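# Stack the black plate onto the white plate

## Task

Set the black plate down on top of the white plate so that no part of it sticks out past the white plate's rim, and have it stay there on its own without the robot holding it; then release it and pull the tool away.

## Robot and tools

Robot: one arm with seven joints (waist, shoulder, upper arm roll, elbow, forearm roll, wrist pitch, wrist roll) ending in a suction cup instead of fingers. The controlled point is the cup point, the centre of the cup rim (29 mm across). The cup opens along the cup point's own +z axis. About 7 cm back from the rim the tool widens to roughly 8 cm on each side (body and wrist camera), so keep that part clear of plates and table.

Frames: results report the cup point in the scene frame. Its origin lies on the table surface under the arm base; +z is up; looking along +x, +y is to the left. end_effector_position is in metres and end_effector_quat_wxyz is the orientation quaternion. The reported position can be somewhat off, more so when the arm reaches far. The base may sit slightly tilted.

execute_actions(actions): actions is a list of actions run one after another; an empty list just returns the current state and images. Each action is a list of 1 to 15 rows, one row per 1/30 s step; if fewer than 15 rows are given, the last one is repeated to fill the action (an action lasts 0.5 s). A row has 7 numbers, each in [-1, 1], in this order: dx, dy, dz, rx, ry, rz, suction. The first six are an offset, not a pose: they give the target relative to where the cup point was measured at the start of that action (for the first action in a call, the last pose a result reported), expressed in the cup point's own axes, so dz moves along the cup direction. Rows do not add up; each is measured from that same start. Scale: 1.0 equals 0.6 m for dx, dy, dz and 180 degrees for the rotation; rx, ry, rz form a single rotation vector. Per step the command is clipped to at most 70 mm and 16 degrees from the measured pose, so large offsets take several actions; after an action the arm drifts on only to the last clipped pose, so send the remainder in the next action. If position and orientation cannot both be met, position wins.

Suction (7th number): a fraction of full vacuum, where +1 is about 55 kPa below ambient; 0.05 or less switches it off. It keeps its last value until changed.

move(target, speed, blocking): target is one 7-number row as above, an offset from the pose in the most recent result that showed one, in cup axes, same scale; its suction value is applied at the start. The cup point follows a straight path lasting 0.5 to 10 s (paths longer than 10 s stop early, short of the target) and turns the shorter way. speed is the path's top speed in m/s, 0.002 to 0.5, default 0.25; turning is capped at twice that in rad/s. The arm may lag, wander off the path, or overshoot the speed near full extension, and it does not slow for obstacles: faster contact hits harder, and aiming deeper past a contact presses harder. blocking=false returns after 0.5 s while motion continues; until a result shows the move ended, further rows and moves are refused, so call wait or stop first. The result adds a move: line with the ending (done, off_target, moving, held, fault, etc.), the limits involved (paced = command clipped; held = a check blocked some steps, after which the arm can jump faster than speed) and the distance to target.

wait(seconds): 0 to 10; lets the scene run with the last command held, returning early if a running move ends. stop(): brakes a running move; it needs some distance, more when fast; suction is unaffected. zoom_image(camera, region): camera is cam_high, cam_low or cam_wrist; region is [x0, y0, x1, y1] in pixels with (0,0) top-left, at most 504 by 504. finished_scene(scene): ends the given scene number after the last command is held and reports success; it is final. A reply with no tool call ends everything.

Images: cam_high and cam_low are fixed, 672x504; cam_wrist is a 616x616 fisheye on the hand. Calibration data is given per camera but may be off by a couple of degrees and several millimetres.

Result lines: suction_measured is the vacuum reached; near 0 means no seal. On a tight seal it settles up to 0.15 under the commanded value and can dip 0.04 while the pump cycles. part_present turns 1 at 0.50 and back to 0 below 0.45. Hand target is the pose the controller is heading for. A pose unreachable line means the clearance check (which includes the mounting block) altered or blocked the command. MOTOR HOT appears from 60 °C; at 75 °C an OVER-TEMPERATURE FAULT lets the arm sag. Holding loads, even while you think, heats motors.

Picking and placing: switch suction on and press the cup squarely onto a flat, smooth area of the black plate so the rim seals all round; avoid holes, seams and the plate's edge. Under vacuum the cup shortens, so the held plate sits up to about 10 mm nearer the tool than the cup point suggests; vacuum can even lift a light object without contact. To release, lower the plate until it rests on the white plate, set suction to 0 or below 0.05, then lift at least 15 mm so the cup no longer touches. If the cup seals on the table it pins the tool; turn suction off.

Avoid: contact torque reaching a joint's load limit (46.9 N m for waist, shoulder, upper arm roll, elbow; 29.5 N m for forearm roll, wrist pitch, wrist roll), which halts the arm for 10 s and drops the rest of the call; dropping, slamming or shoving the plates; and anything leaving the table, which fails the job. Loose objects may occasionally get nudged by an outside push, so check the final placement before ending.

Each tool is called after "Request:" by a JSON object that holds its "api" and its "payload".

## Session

Request:
{"api": "execute_actions", "payload": {"actions": []}}

Scene clock: 0.00 s.
end_effector_position=(+0.4518, -0.0063, +0.2200) suction_measured=0.00 part_present=0 end_effector_quat_wxyz=(-0.003, +0.002, +1.000, +0.007)
Joint positions: [-0.056  0.432  0.001  1.655  0.     1.055  3.089]
Joint velocities: [-0.     0.001 -0.     0.     0.    -0.001 -0.   ]
Motor temperatures (°C, as the motors report them): [30 28 28 28 39 42 37]
Hand target: +0.452, -0.006, +0.220; -0.003, +0.002, +1.000, +0.007
camera_calibration (this result's frames):
cam_wrist: T_world_to_cam=[[0.0809388, -0.988162, -0.130324, 0.00184728], [-0.921677, -0.123976, 0.367615, 0.348635], [-0.379421, 0.0903628, -0.920801, 0.475114], [0, 0, 0, 1]] pos_world=[0.501448, 0.00211533, 0.309562]

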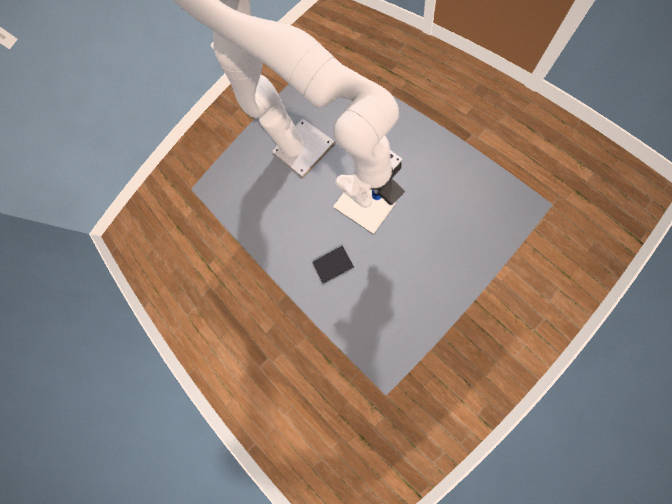

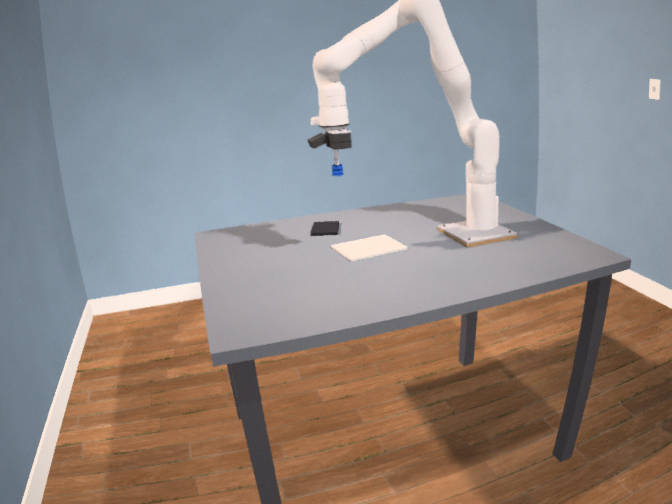

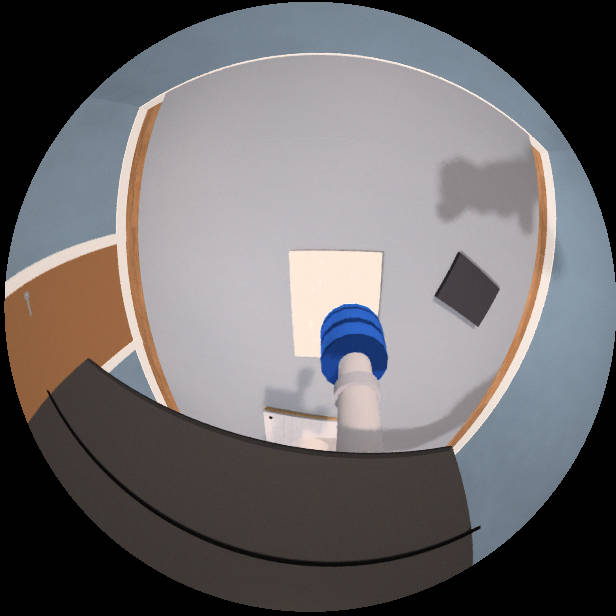

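Request:
{"api": "zoom_image", "payload": {"camera": "cam_high", "region": [290,170,440,300]}}

Request:
{"api": "zoom_image", "payload": {"camera": "cam_low", "region": [300,200,420,280]}}

Region (290, 170, 440, 300) of cam_high's 672x504 image, scaled by 3.360, with more detail than that image has; it fills the top 437 rows of this view, and the rest is white.

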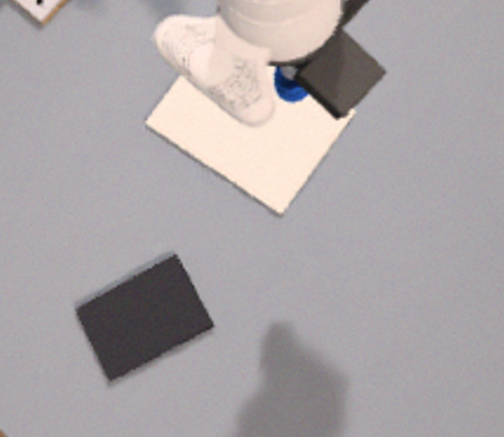

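Region (300, 200, 420, 280) of cam_low's 672x504 image, scaled by 4.200, with more detail than that image has.

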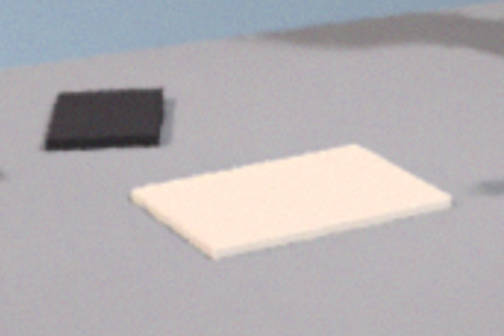

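Request:
{"api": "move", "payload": {"target": [0.006,-0.37,0.31,0,0,0,1], "speed": 0.35}}

Request:
{"api": "move", "payload": {"target": [0,0,0.04,0,0,0,1], "speed": 0.05}}

Request:
{"api": "wait", "payload": {"seconds": 1}}

Scene clock: 8.80 s.
end_effector_position=(+0.4456, -0.2257, +0.0308) suction_measured=0.00 part_present=0 end_effector_quat_wxyz=(-0.003, +0.002, +1.000, +0.007)
Joint positions: [ 0.392  0.813  0.029  1.669 -0.034  0.659  3.584]
Joint velocities: [ 0.003  0.003  0.    -0.001 -0.001  0.     0.001]
Motor temperatures (°C, as the motors report them): [30 28 28 28 39 42 37]
Hand target: +0.445, -0.226, +0.031; -0.003, +0.002, +1.000, +0.007
Off the commanded pose: 0.000 m, 0 deg.
move: done
camera_calibration (this result's frames):
cam_wrist: T_world_to_cam=[[0.0814438, -0.98817, -0.129951, -0.239358], [-0.921624, -0.124306, 0.367637, 0.385195], [-0.379442, 0.0898244, -0.920845, 0.318294], [0, 0, 0, 1]] pos_world=[0.495273, -0.217235, 0.120382]

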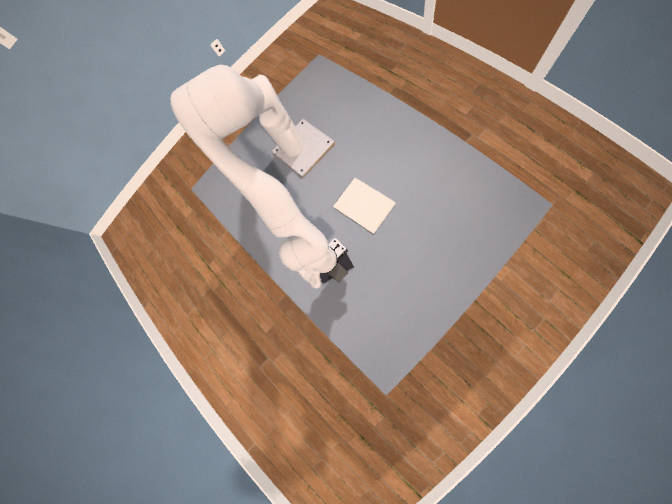

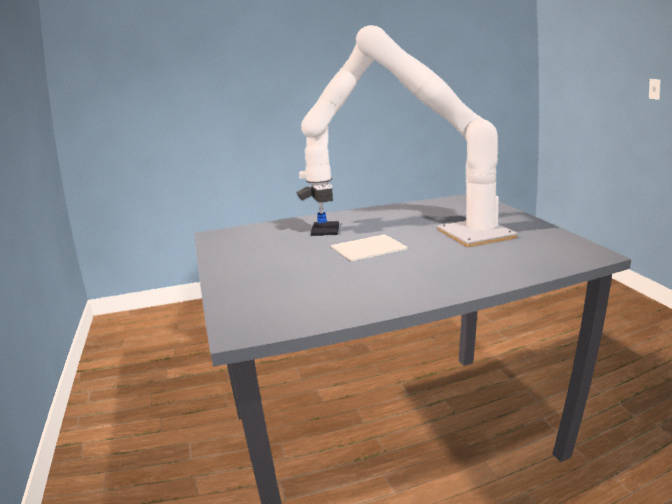

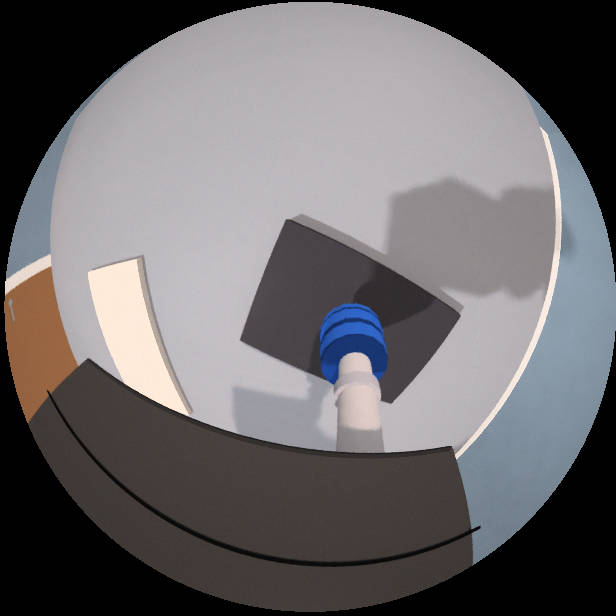

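Scene clock: 9.60 s.
end_effector_position=(+0.4454, -0.2253, +0.0067) suction_measured=0.46 part_present=0 end_effector_quat_wxyz=(-0.003, +0.002, +1.000, +0.007)
Joint positions: [ 0.394  0.859  0.027  1.674 -0.034  0.608  3.585]
Joint velocities: [-0.     0.006  0.    -0.    -0.001 -0.003  0.   ]
Motor temperatures (°C, as the motors report them): [30 28 28 28 39 42 37]
Hand target: +0.445, -0.225, +0.007; -0.003, +0.002, +1.000, +0.007
Off the commanded pose: 0.000 m, 0 deg.
move: done
camera_calibration (this result's frames):
cam_wrist: T_world_to_cam=[[0.0814514, -0.988147, -0.13012, -0.242058], [-0.921507, -0.124403, 0.367897, 0.393796], [-0.379723, 0.0899404, -0.920718, 0.296112], [0, 0, 0, 1]] pos_world=[0.495042, -0.216832, 0.0962624]

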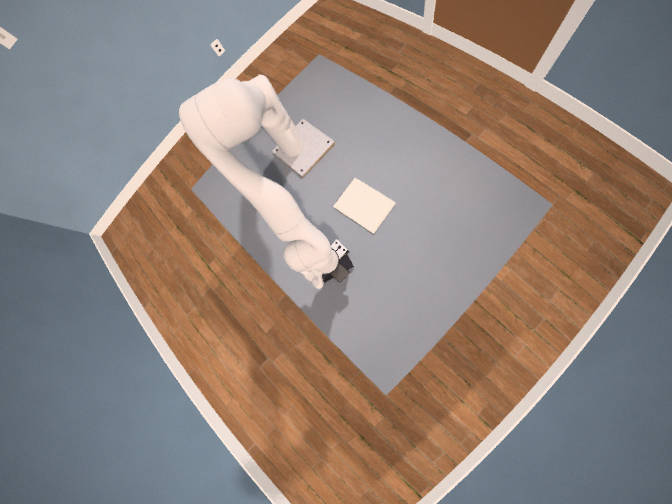

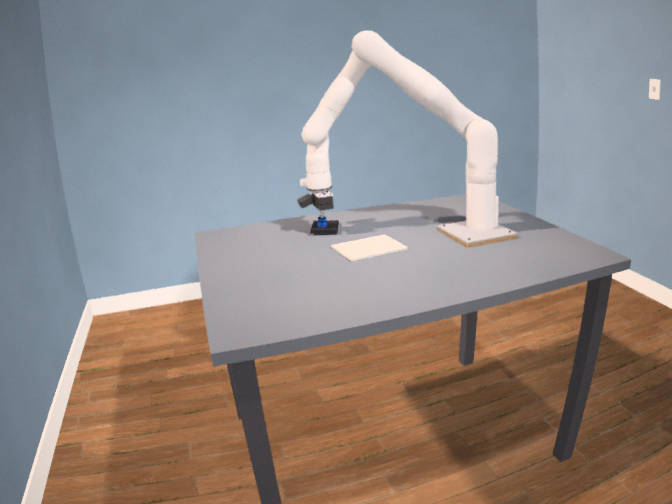

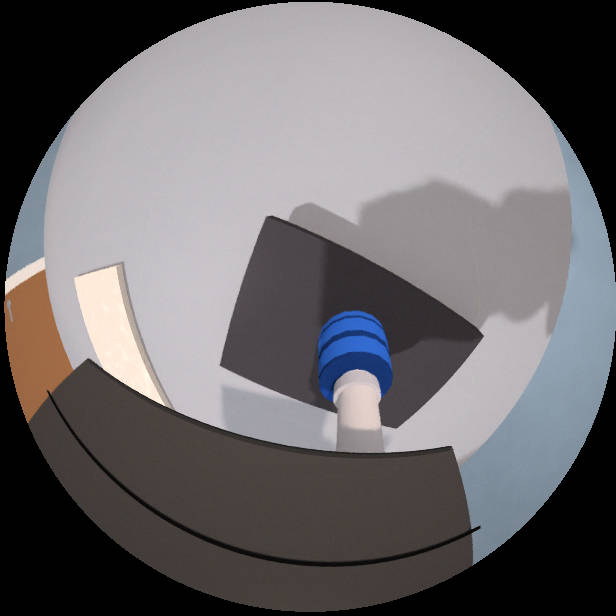

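Scene clock: 10.60 s.
end_effector_position=(+0.4455, -0.2254, +0.0068) suction_measured=0.98 part_present=1 end_effector_quat_wxyz=(-0.003, +0.002, +1.000, +0.007)
Joint positions: [ 0.394  0.859  0.027  1.674 -0.034  0.608  3.585]
Joint velocities: [ 0.    -0.003  0.001 -0.001 -0.002 -0.    -0.   ]
Motor temperatures (°C, as the motors report them): [30 28 28 28 39 42 37]
Hand target: +0.445, -0.225, +0.007; -0.003, +0.002, +1.000, +0.007
Off the commanded pose: 0.000 m, 0 deg.
wait: 1.00 s; at rest by 0.17 s
camera_calibration (this result's frames):
cam_wrist: T_world_to_cam=[[0.0814701, -0.988169, -0.129941, -0.242149], [-0.921626, -0.124326, 0.367625, 0.39395], [-0.379431, 0.0898068, -0.920851, 0.296088], [0, 0, 0, 1]] pos_world=[0.495148, -0.216897, 0.0963613]

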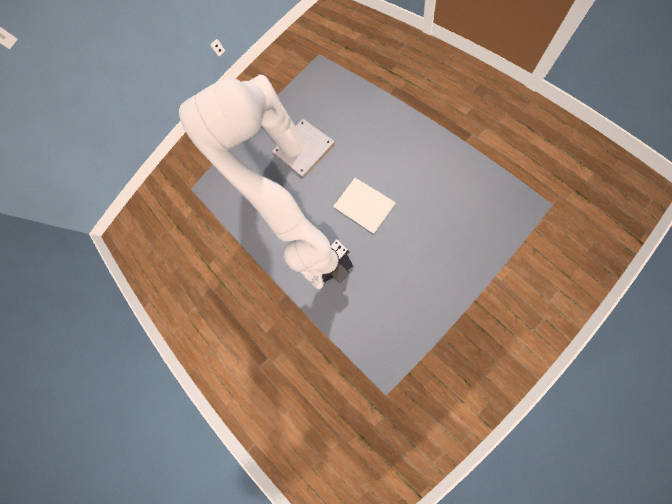

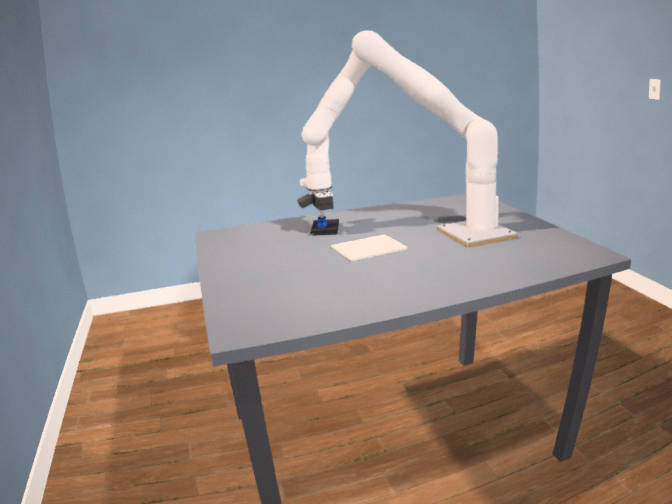

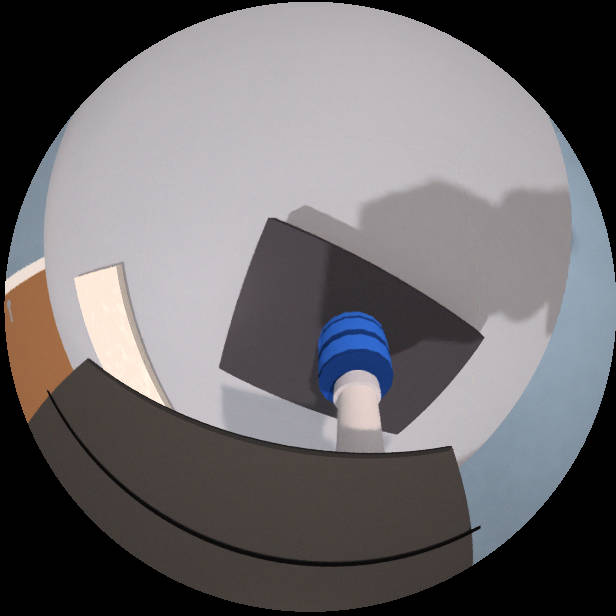

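Request:
{"api": "move", "payload": {"target": [0,0,-0.035,0,0,0,1], "speed": 0.1}}

Request:
{"api": "move", "payload": {"target": [0.105,0.377,0.005,0,0,0.361,1], "speed": 0.4}}

Request:
{"api": "move", "payload": {"target": [0,0,0.03,0,0,0,1], "speed": 0.04}}

Request:
{"api": "zoom_image", "payload": {"camera": "cam_low", "region": [310,200,430,280]}}

Scene clock: 16.30 s.
end_effector_position=(+0.4455, -0.2256, +0.0276) suction_measured=0.98 part_present=1 end_effector_quat_wxyz=(-0.003, +0.002, +1.000, +0.007)
Joint positions: [ 0.393  0.819  0.029  1.67  -0.034  0.652  3.584]
Joint velocities: [-0.    -0.006 -0.001 -0.     0.001  0.002  0.   ]
Motor temperatures (°C, as the motors report them): [30 29 28 28 39 42 37]
Hand target: +0.446, -0.226, +0.028; -0.003, +0.002, +1.000, +0.007
Off the commanded pose: 0.000 m, 0 deg.
move: done
camera_calibration (this result's frames):
cam_wrist: T_world_to_cam=[[0.0813908, -0.988156, -0.130089, -0.239677], [-0.921526, -0.124333, 0.367874, 0.386255], [-0.379692, 0.0899383, -0.920731, 0.315408], [0, 0, 0, 1]] pos_world=[0.495209, -0.217182, 0.117133]

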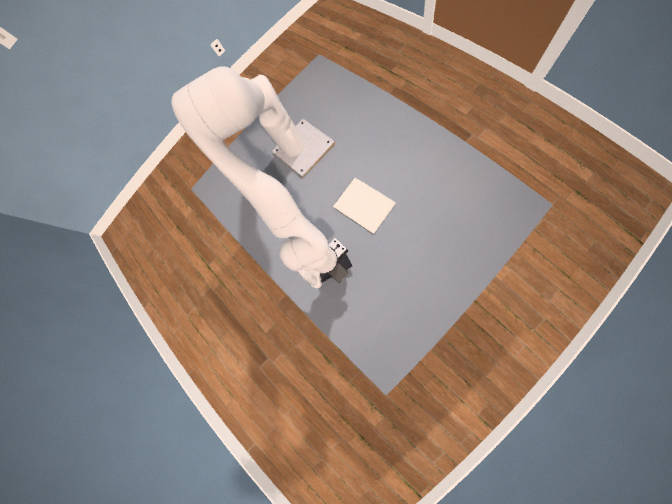

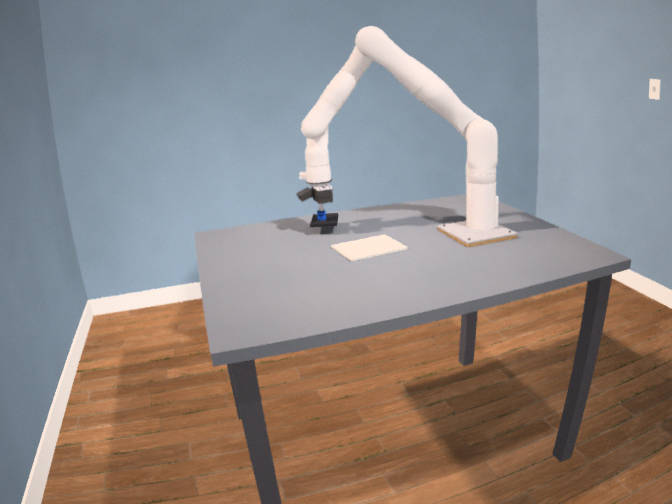

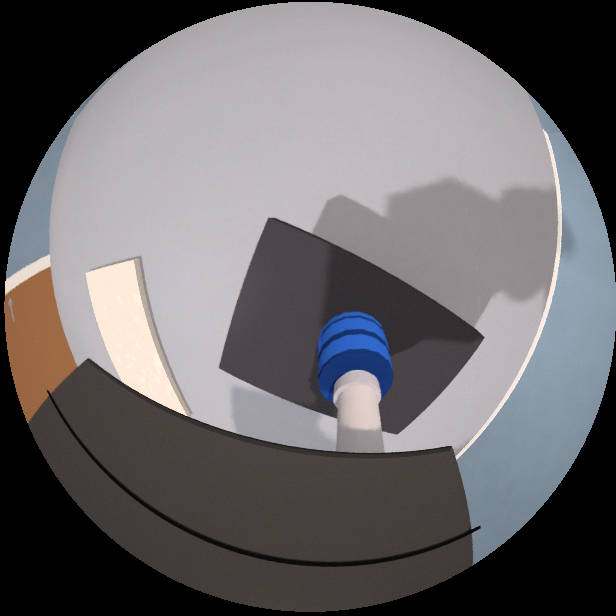

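Scene clock: 18.27 s.
end_effector_position=(+0.3843, +0.0009, +0.0282) suction_measured=0.98 part_present=1 end_effector_quat_wxyz=(-0.006, +0.539, +0.842, +0.005)
Joint positions: [-0.292  0.709  0.307  2.083 -0.505  0.419  2.421]
Joint velocities: [-0.019  0.002  0.001 -0.001  0.006  0.003 -0.009]
Motor temperatures (°C, as the motors report them): [30 29 28 28 39 42 37]
Hand target: +0.384, +0.002, +0.028; -0.006, +0.539, +0.842, +0.005
Off the commanded pose: 0.001 m, 0 deg.
move: done
camera_calibration (this result's frames):
cam_wrist: T_world_to_cam=[[-0.863528, -0.490214, -0.118364, 0.351607], [-0.495653, 0.781729, 0.378455, 0.193034], [-0.0929959, 0.385474, -0.918021, 0.16183], [0, 0, 0, 1]] pos_world=[0.41435, -0.0409192, 0.117126]

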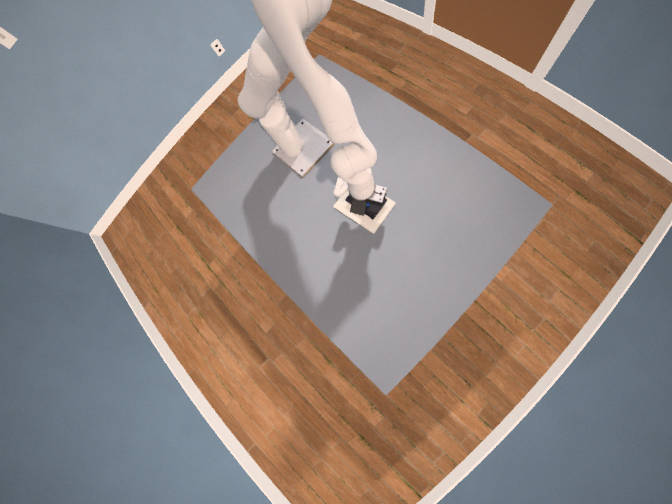

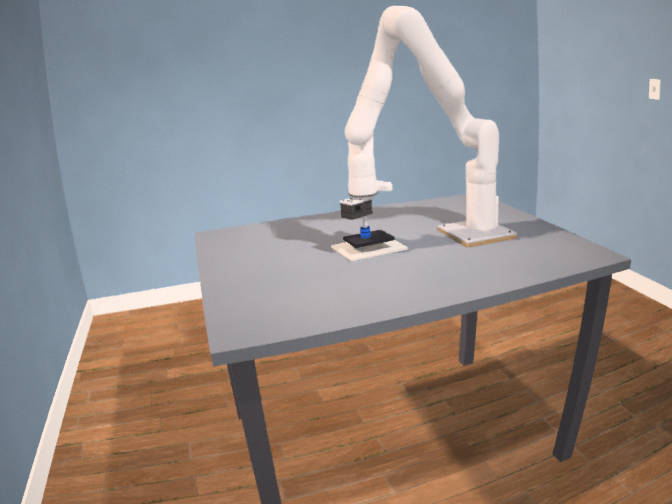

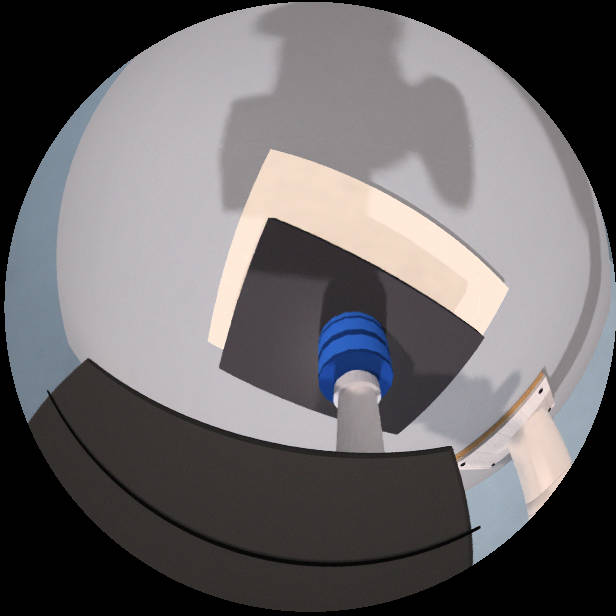

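Scene clock: 19.03 s.
end_effector_position=(+0.3843, +0.0013, +0.0103) suction_measured=0.98 part_present=1 end_effector_quat_wxyz=(-0.006, +0.539, +0.842, +0.005)
Joint positions: [-0.266  0.751  0.269  2.086 -0.528  0.369  2.441]
Joint velocities: [ 0.003  0.006 -0.002 -0.     0.001 -0.003  0.001]
Motor temperatures (°C, as the motors report them): [30 29 28 28 39 42 37]
Hand target: +0.384, +0.001, +0.010; -0.006, +0.539, +0.842, +0.005
Off the commanded pose: 0.000 m, 0 deg.
move: done
camera_calibration (this result's frames):
cam_wrist: T_world_to_cam=[[-0.863341, -0.490454, -0.118736, 0.349639], [-0.496019, 0.781533, 0.378381, 0.1996], [-0.0927823, 0.385567, -0.918003, 0.1452], [0, 0, 0, 1]] pos_world=[0.414335, -0.0404969, 0.0992842]

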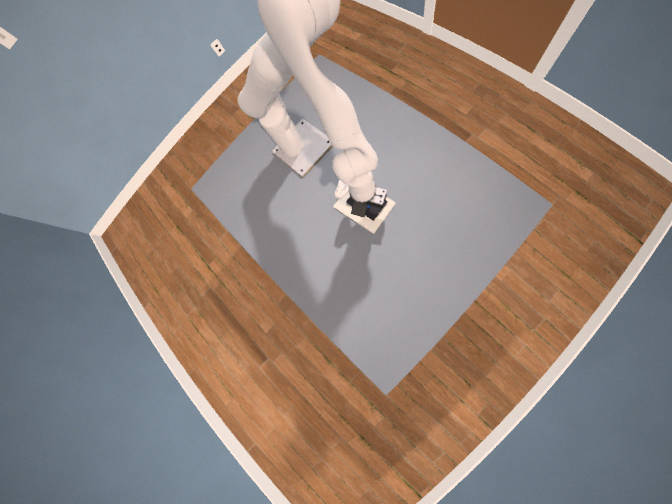

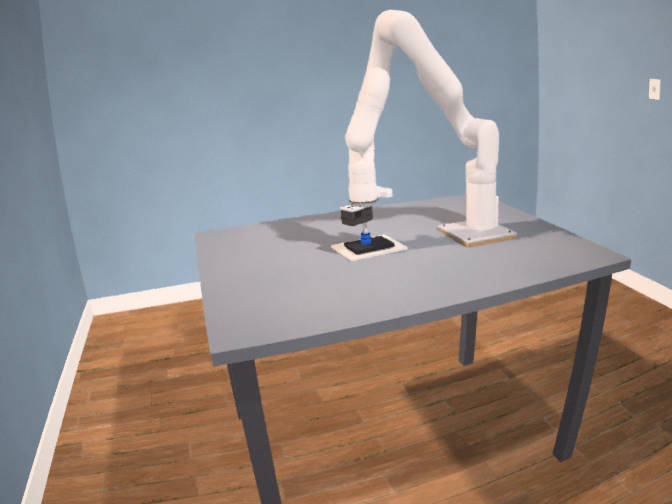

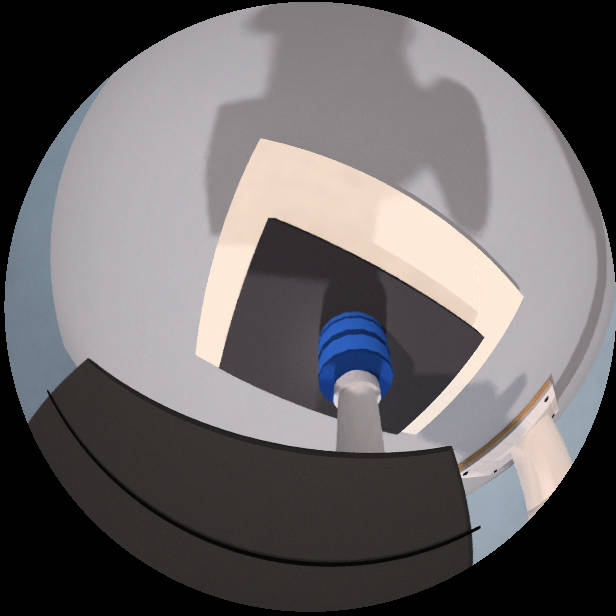

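Region (310, 200, 430, 280) of cam_low's 672x504 image, scaled by 4.200, with more detail than that image has.

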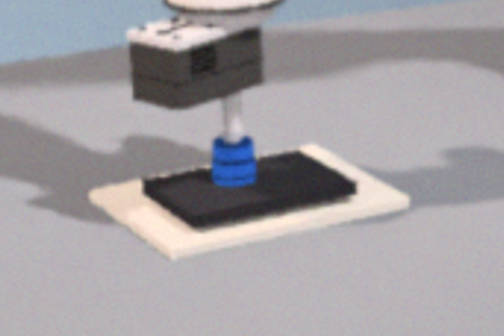

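Request:
{"api": "move", "payload": {"target": [-0.019,-0.006,0.001,0,0,0,1], "speed": 0.04}}

Request:
{"api": "execute_actions", "payload": {"actions": [[[0,0,0.002,0,0,0,1],[0,0,0.004,0,0,0,1],[0,0,0.005,0,0,0,1]],[[0,0,0,0,0,0,0]]]}}

Request:
{"api": "move", "payload": {"target": [0,0,-0.17,0,0,0,0]}}

Scene clock: 25.57 s.
end_effector_position=(+0.3858, -0.0103, +0.0096) suction_measured=0.98 part_present=1 end_effector_quat_wxyz=(-0.006, +0.539, +0.842, +0.005)
Joint positions: [-0.233  0.753  0.265  2.08  -0.52   0.37   2.464]
Joint velocities: [ 0.006 -0.     0.    -0.001  0.001 -0.     0.003]
Motor temperatures (°C, as the motors report them): [30 29 28 28 39 42 37]
Hand target: +0.386, -0.011, +0.010; -0.006, +0.539, +0.842, +0.005
Off the commanded pose: 0.000 m, 0 deg.
move: done
camera_calibration (this result's frames):
cam_wrist: T_world_to_cam=[[-0.863122, -0.490839, -0.118735, 0.34501], [-0.496375, 0.781345, 0.378302, 0.209855], [-0.0929121, 0.385458, -0.918036, 0.149175], [0, 0, 0, 1]] pos_world=[0.415813, -0.0521258, 0.0985241]

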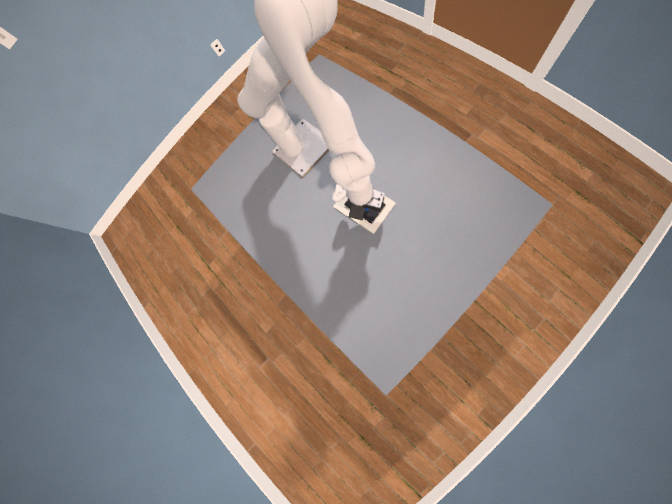

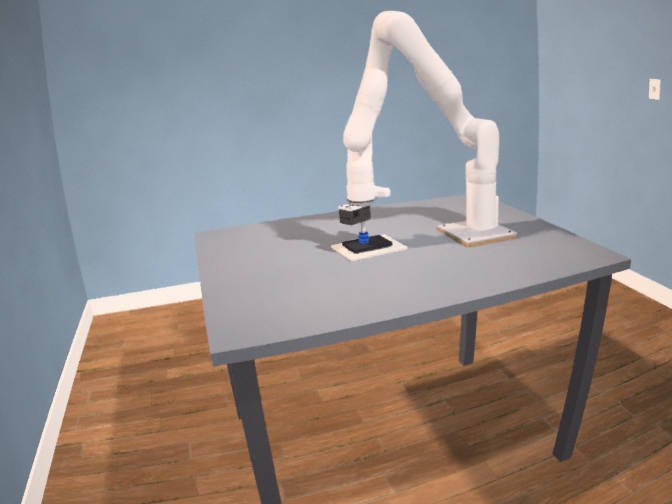

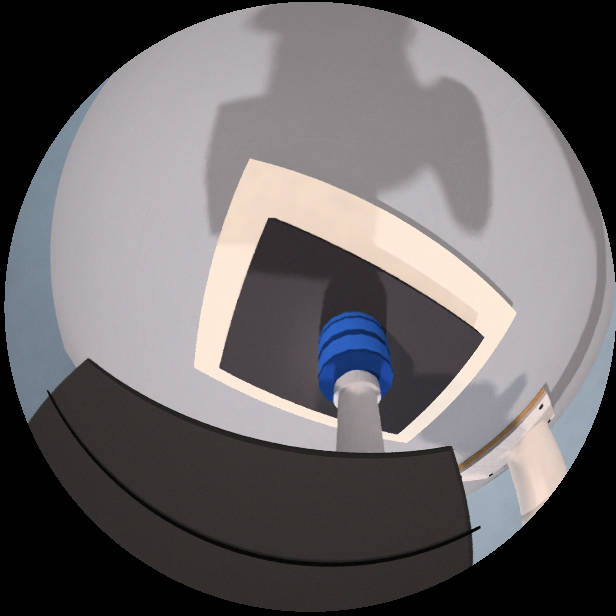

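Scene clock: 26.57 s.
end_effector_position=(+0.3864, -0.0102, +0.0075) suction_measured=0.00 part_present=0 end_effector_quat_wxyz=(-0.006, +0.539, +0.842, +0.006)
Joint positions: [-0.228  0.758  0.259  2.081 -0.524  0.362  2.467]
Joint velocities: [ 0.    -0.    -0.001  0.     0.    -0.001  0.   ]
Motor temperatures (°C, as the motors report them): [30 29 28 28 39 42 37]
Hand target: +0.386, -0.010, +0.007; -0.006, +0.539, +0.842, +0.005
Off the commanded pose: 0.001 m, 0 deg.
camera_calibration (this result's frames):
cam_wrist: T_world_to_cam=[[-0.862948, -0.490682, -0.120631, 0.345236], [-0.497015, 0.781231, 0.377696, 0.211104], [-0.0910879, 0.385888, -0.918038, 0.146552], [0, 0, 0, 1]] pos_world=[0.416191, -0.0520721, 0.0964531]

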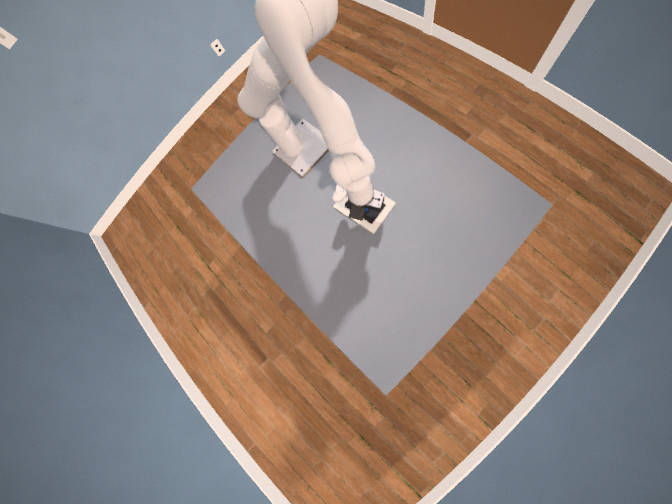

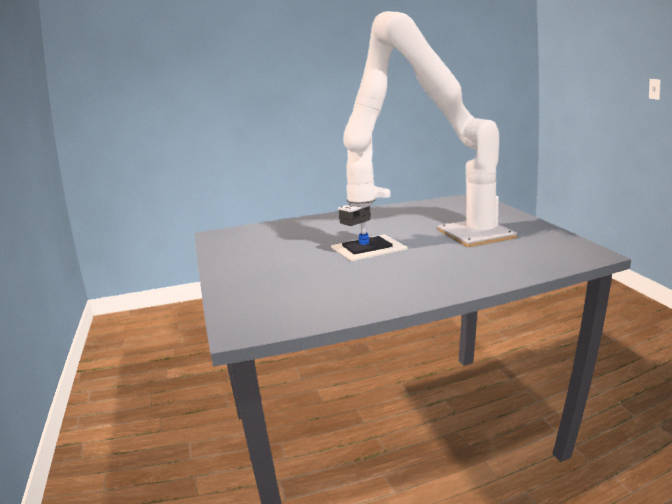

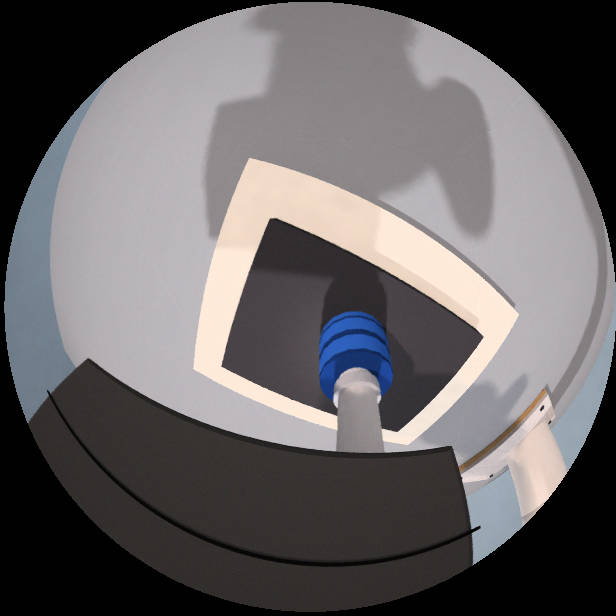

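Scene clock: 27.57 s.
end_effector_position=(+0.3866, -0.0121, +0.1095) suction_measured=0.00 part_present=0 end_effector_quat_wxyz=(-0.006, +0.539, +0.842, +0.005)
Joint positions: [-0.361  0.531  0.439  2.03  -0.364  0.653  2.327]
Joint velocities: [-0.004 -0.004 -0.    -0.001  0.002  0.001 -0.001]
Motor temperatures (°C, as the motors report them): [30 29 28 28 39 42 37]
Hand target: +0.387, -0.012, +0.110; -0.006, +0.539, +0.842, +0.006
Off the commanded pose: 0.000 m, 0 deg.
move: done
camera_calibration (this result's frames):
cam_wrist: T_world_to_cam=[[-0.863219, -0.490352, -0.120035, 0.356859], [-0.496498, 0.781601, 0.377611, 0.173916], [-0.0913428, 0.385558, -0.918151, 0.241025], [0, 0, 0, 1]] pos_world=[0.416412, -0.0538754, 0.19846]

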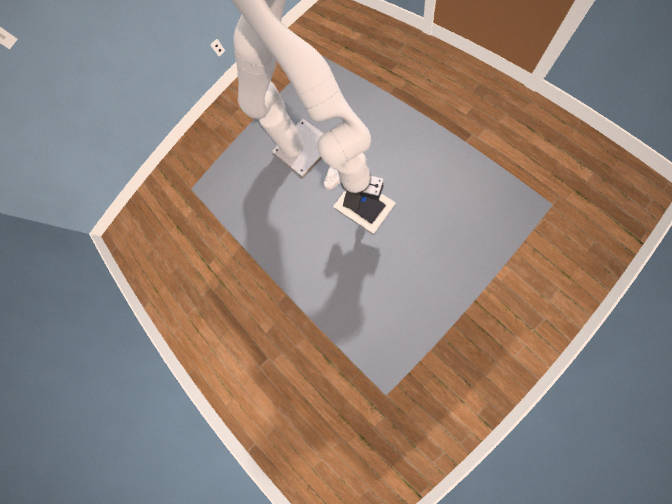

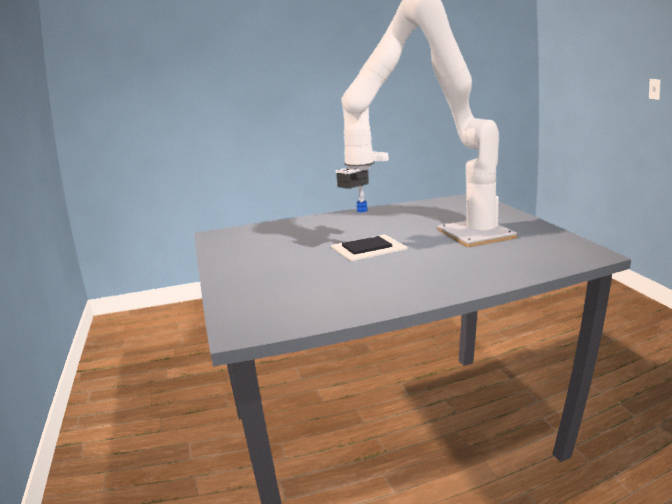

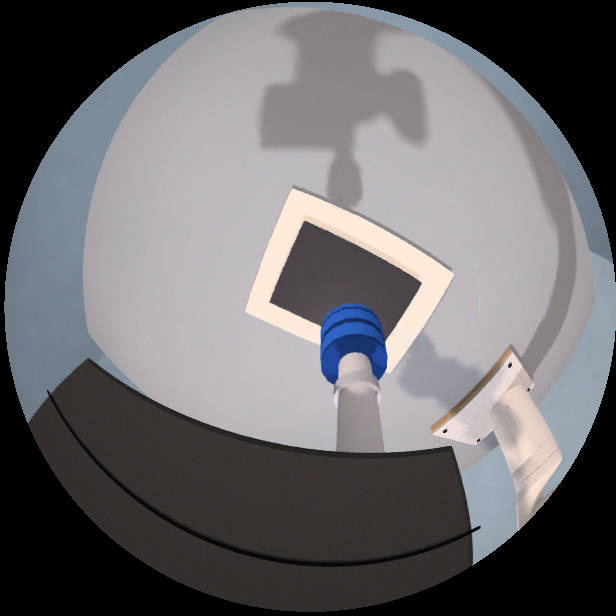

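Request:
{"api": "finished_scene", "payload": {"scene": 2}}

The scene is finished: the task was done.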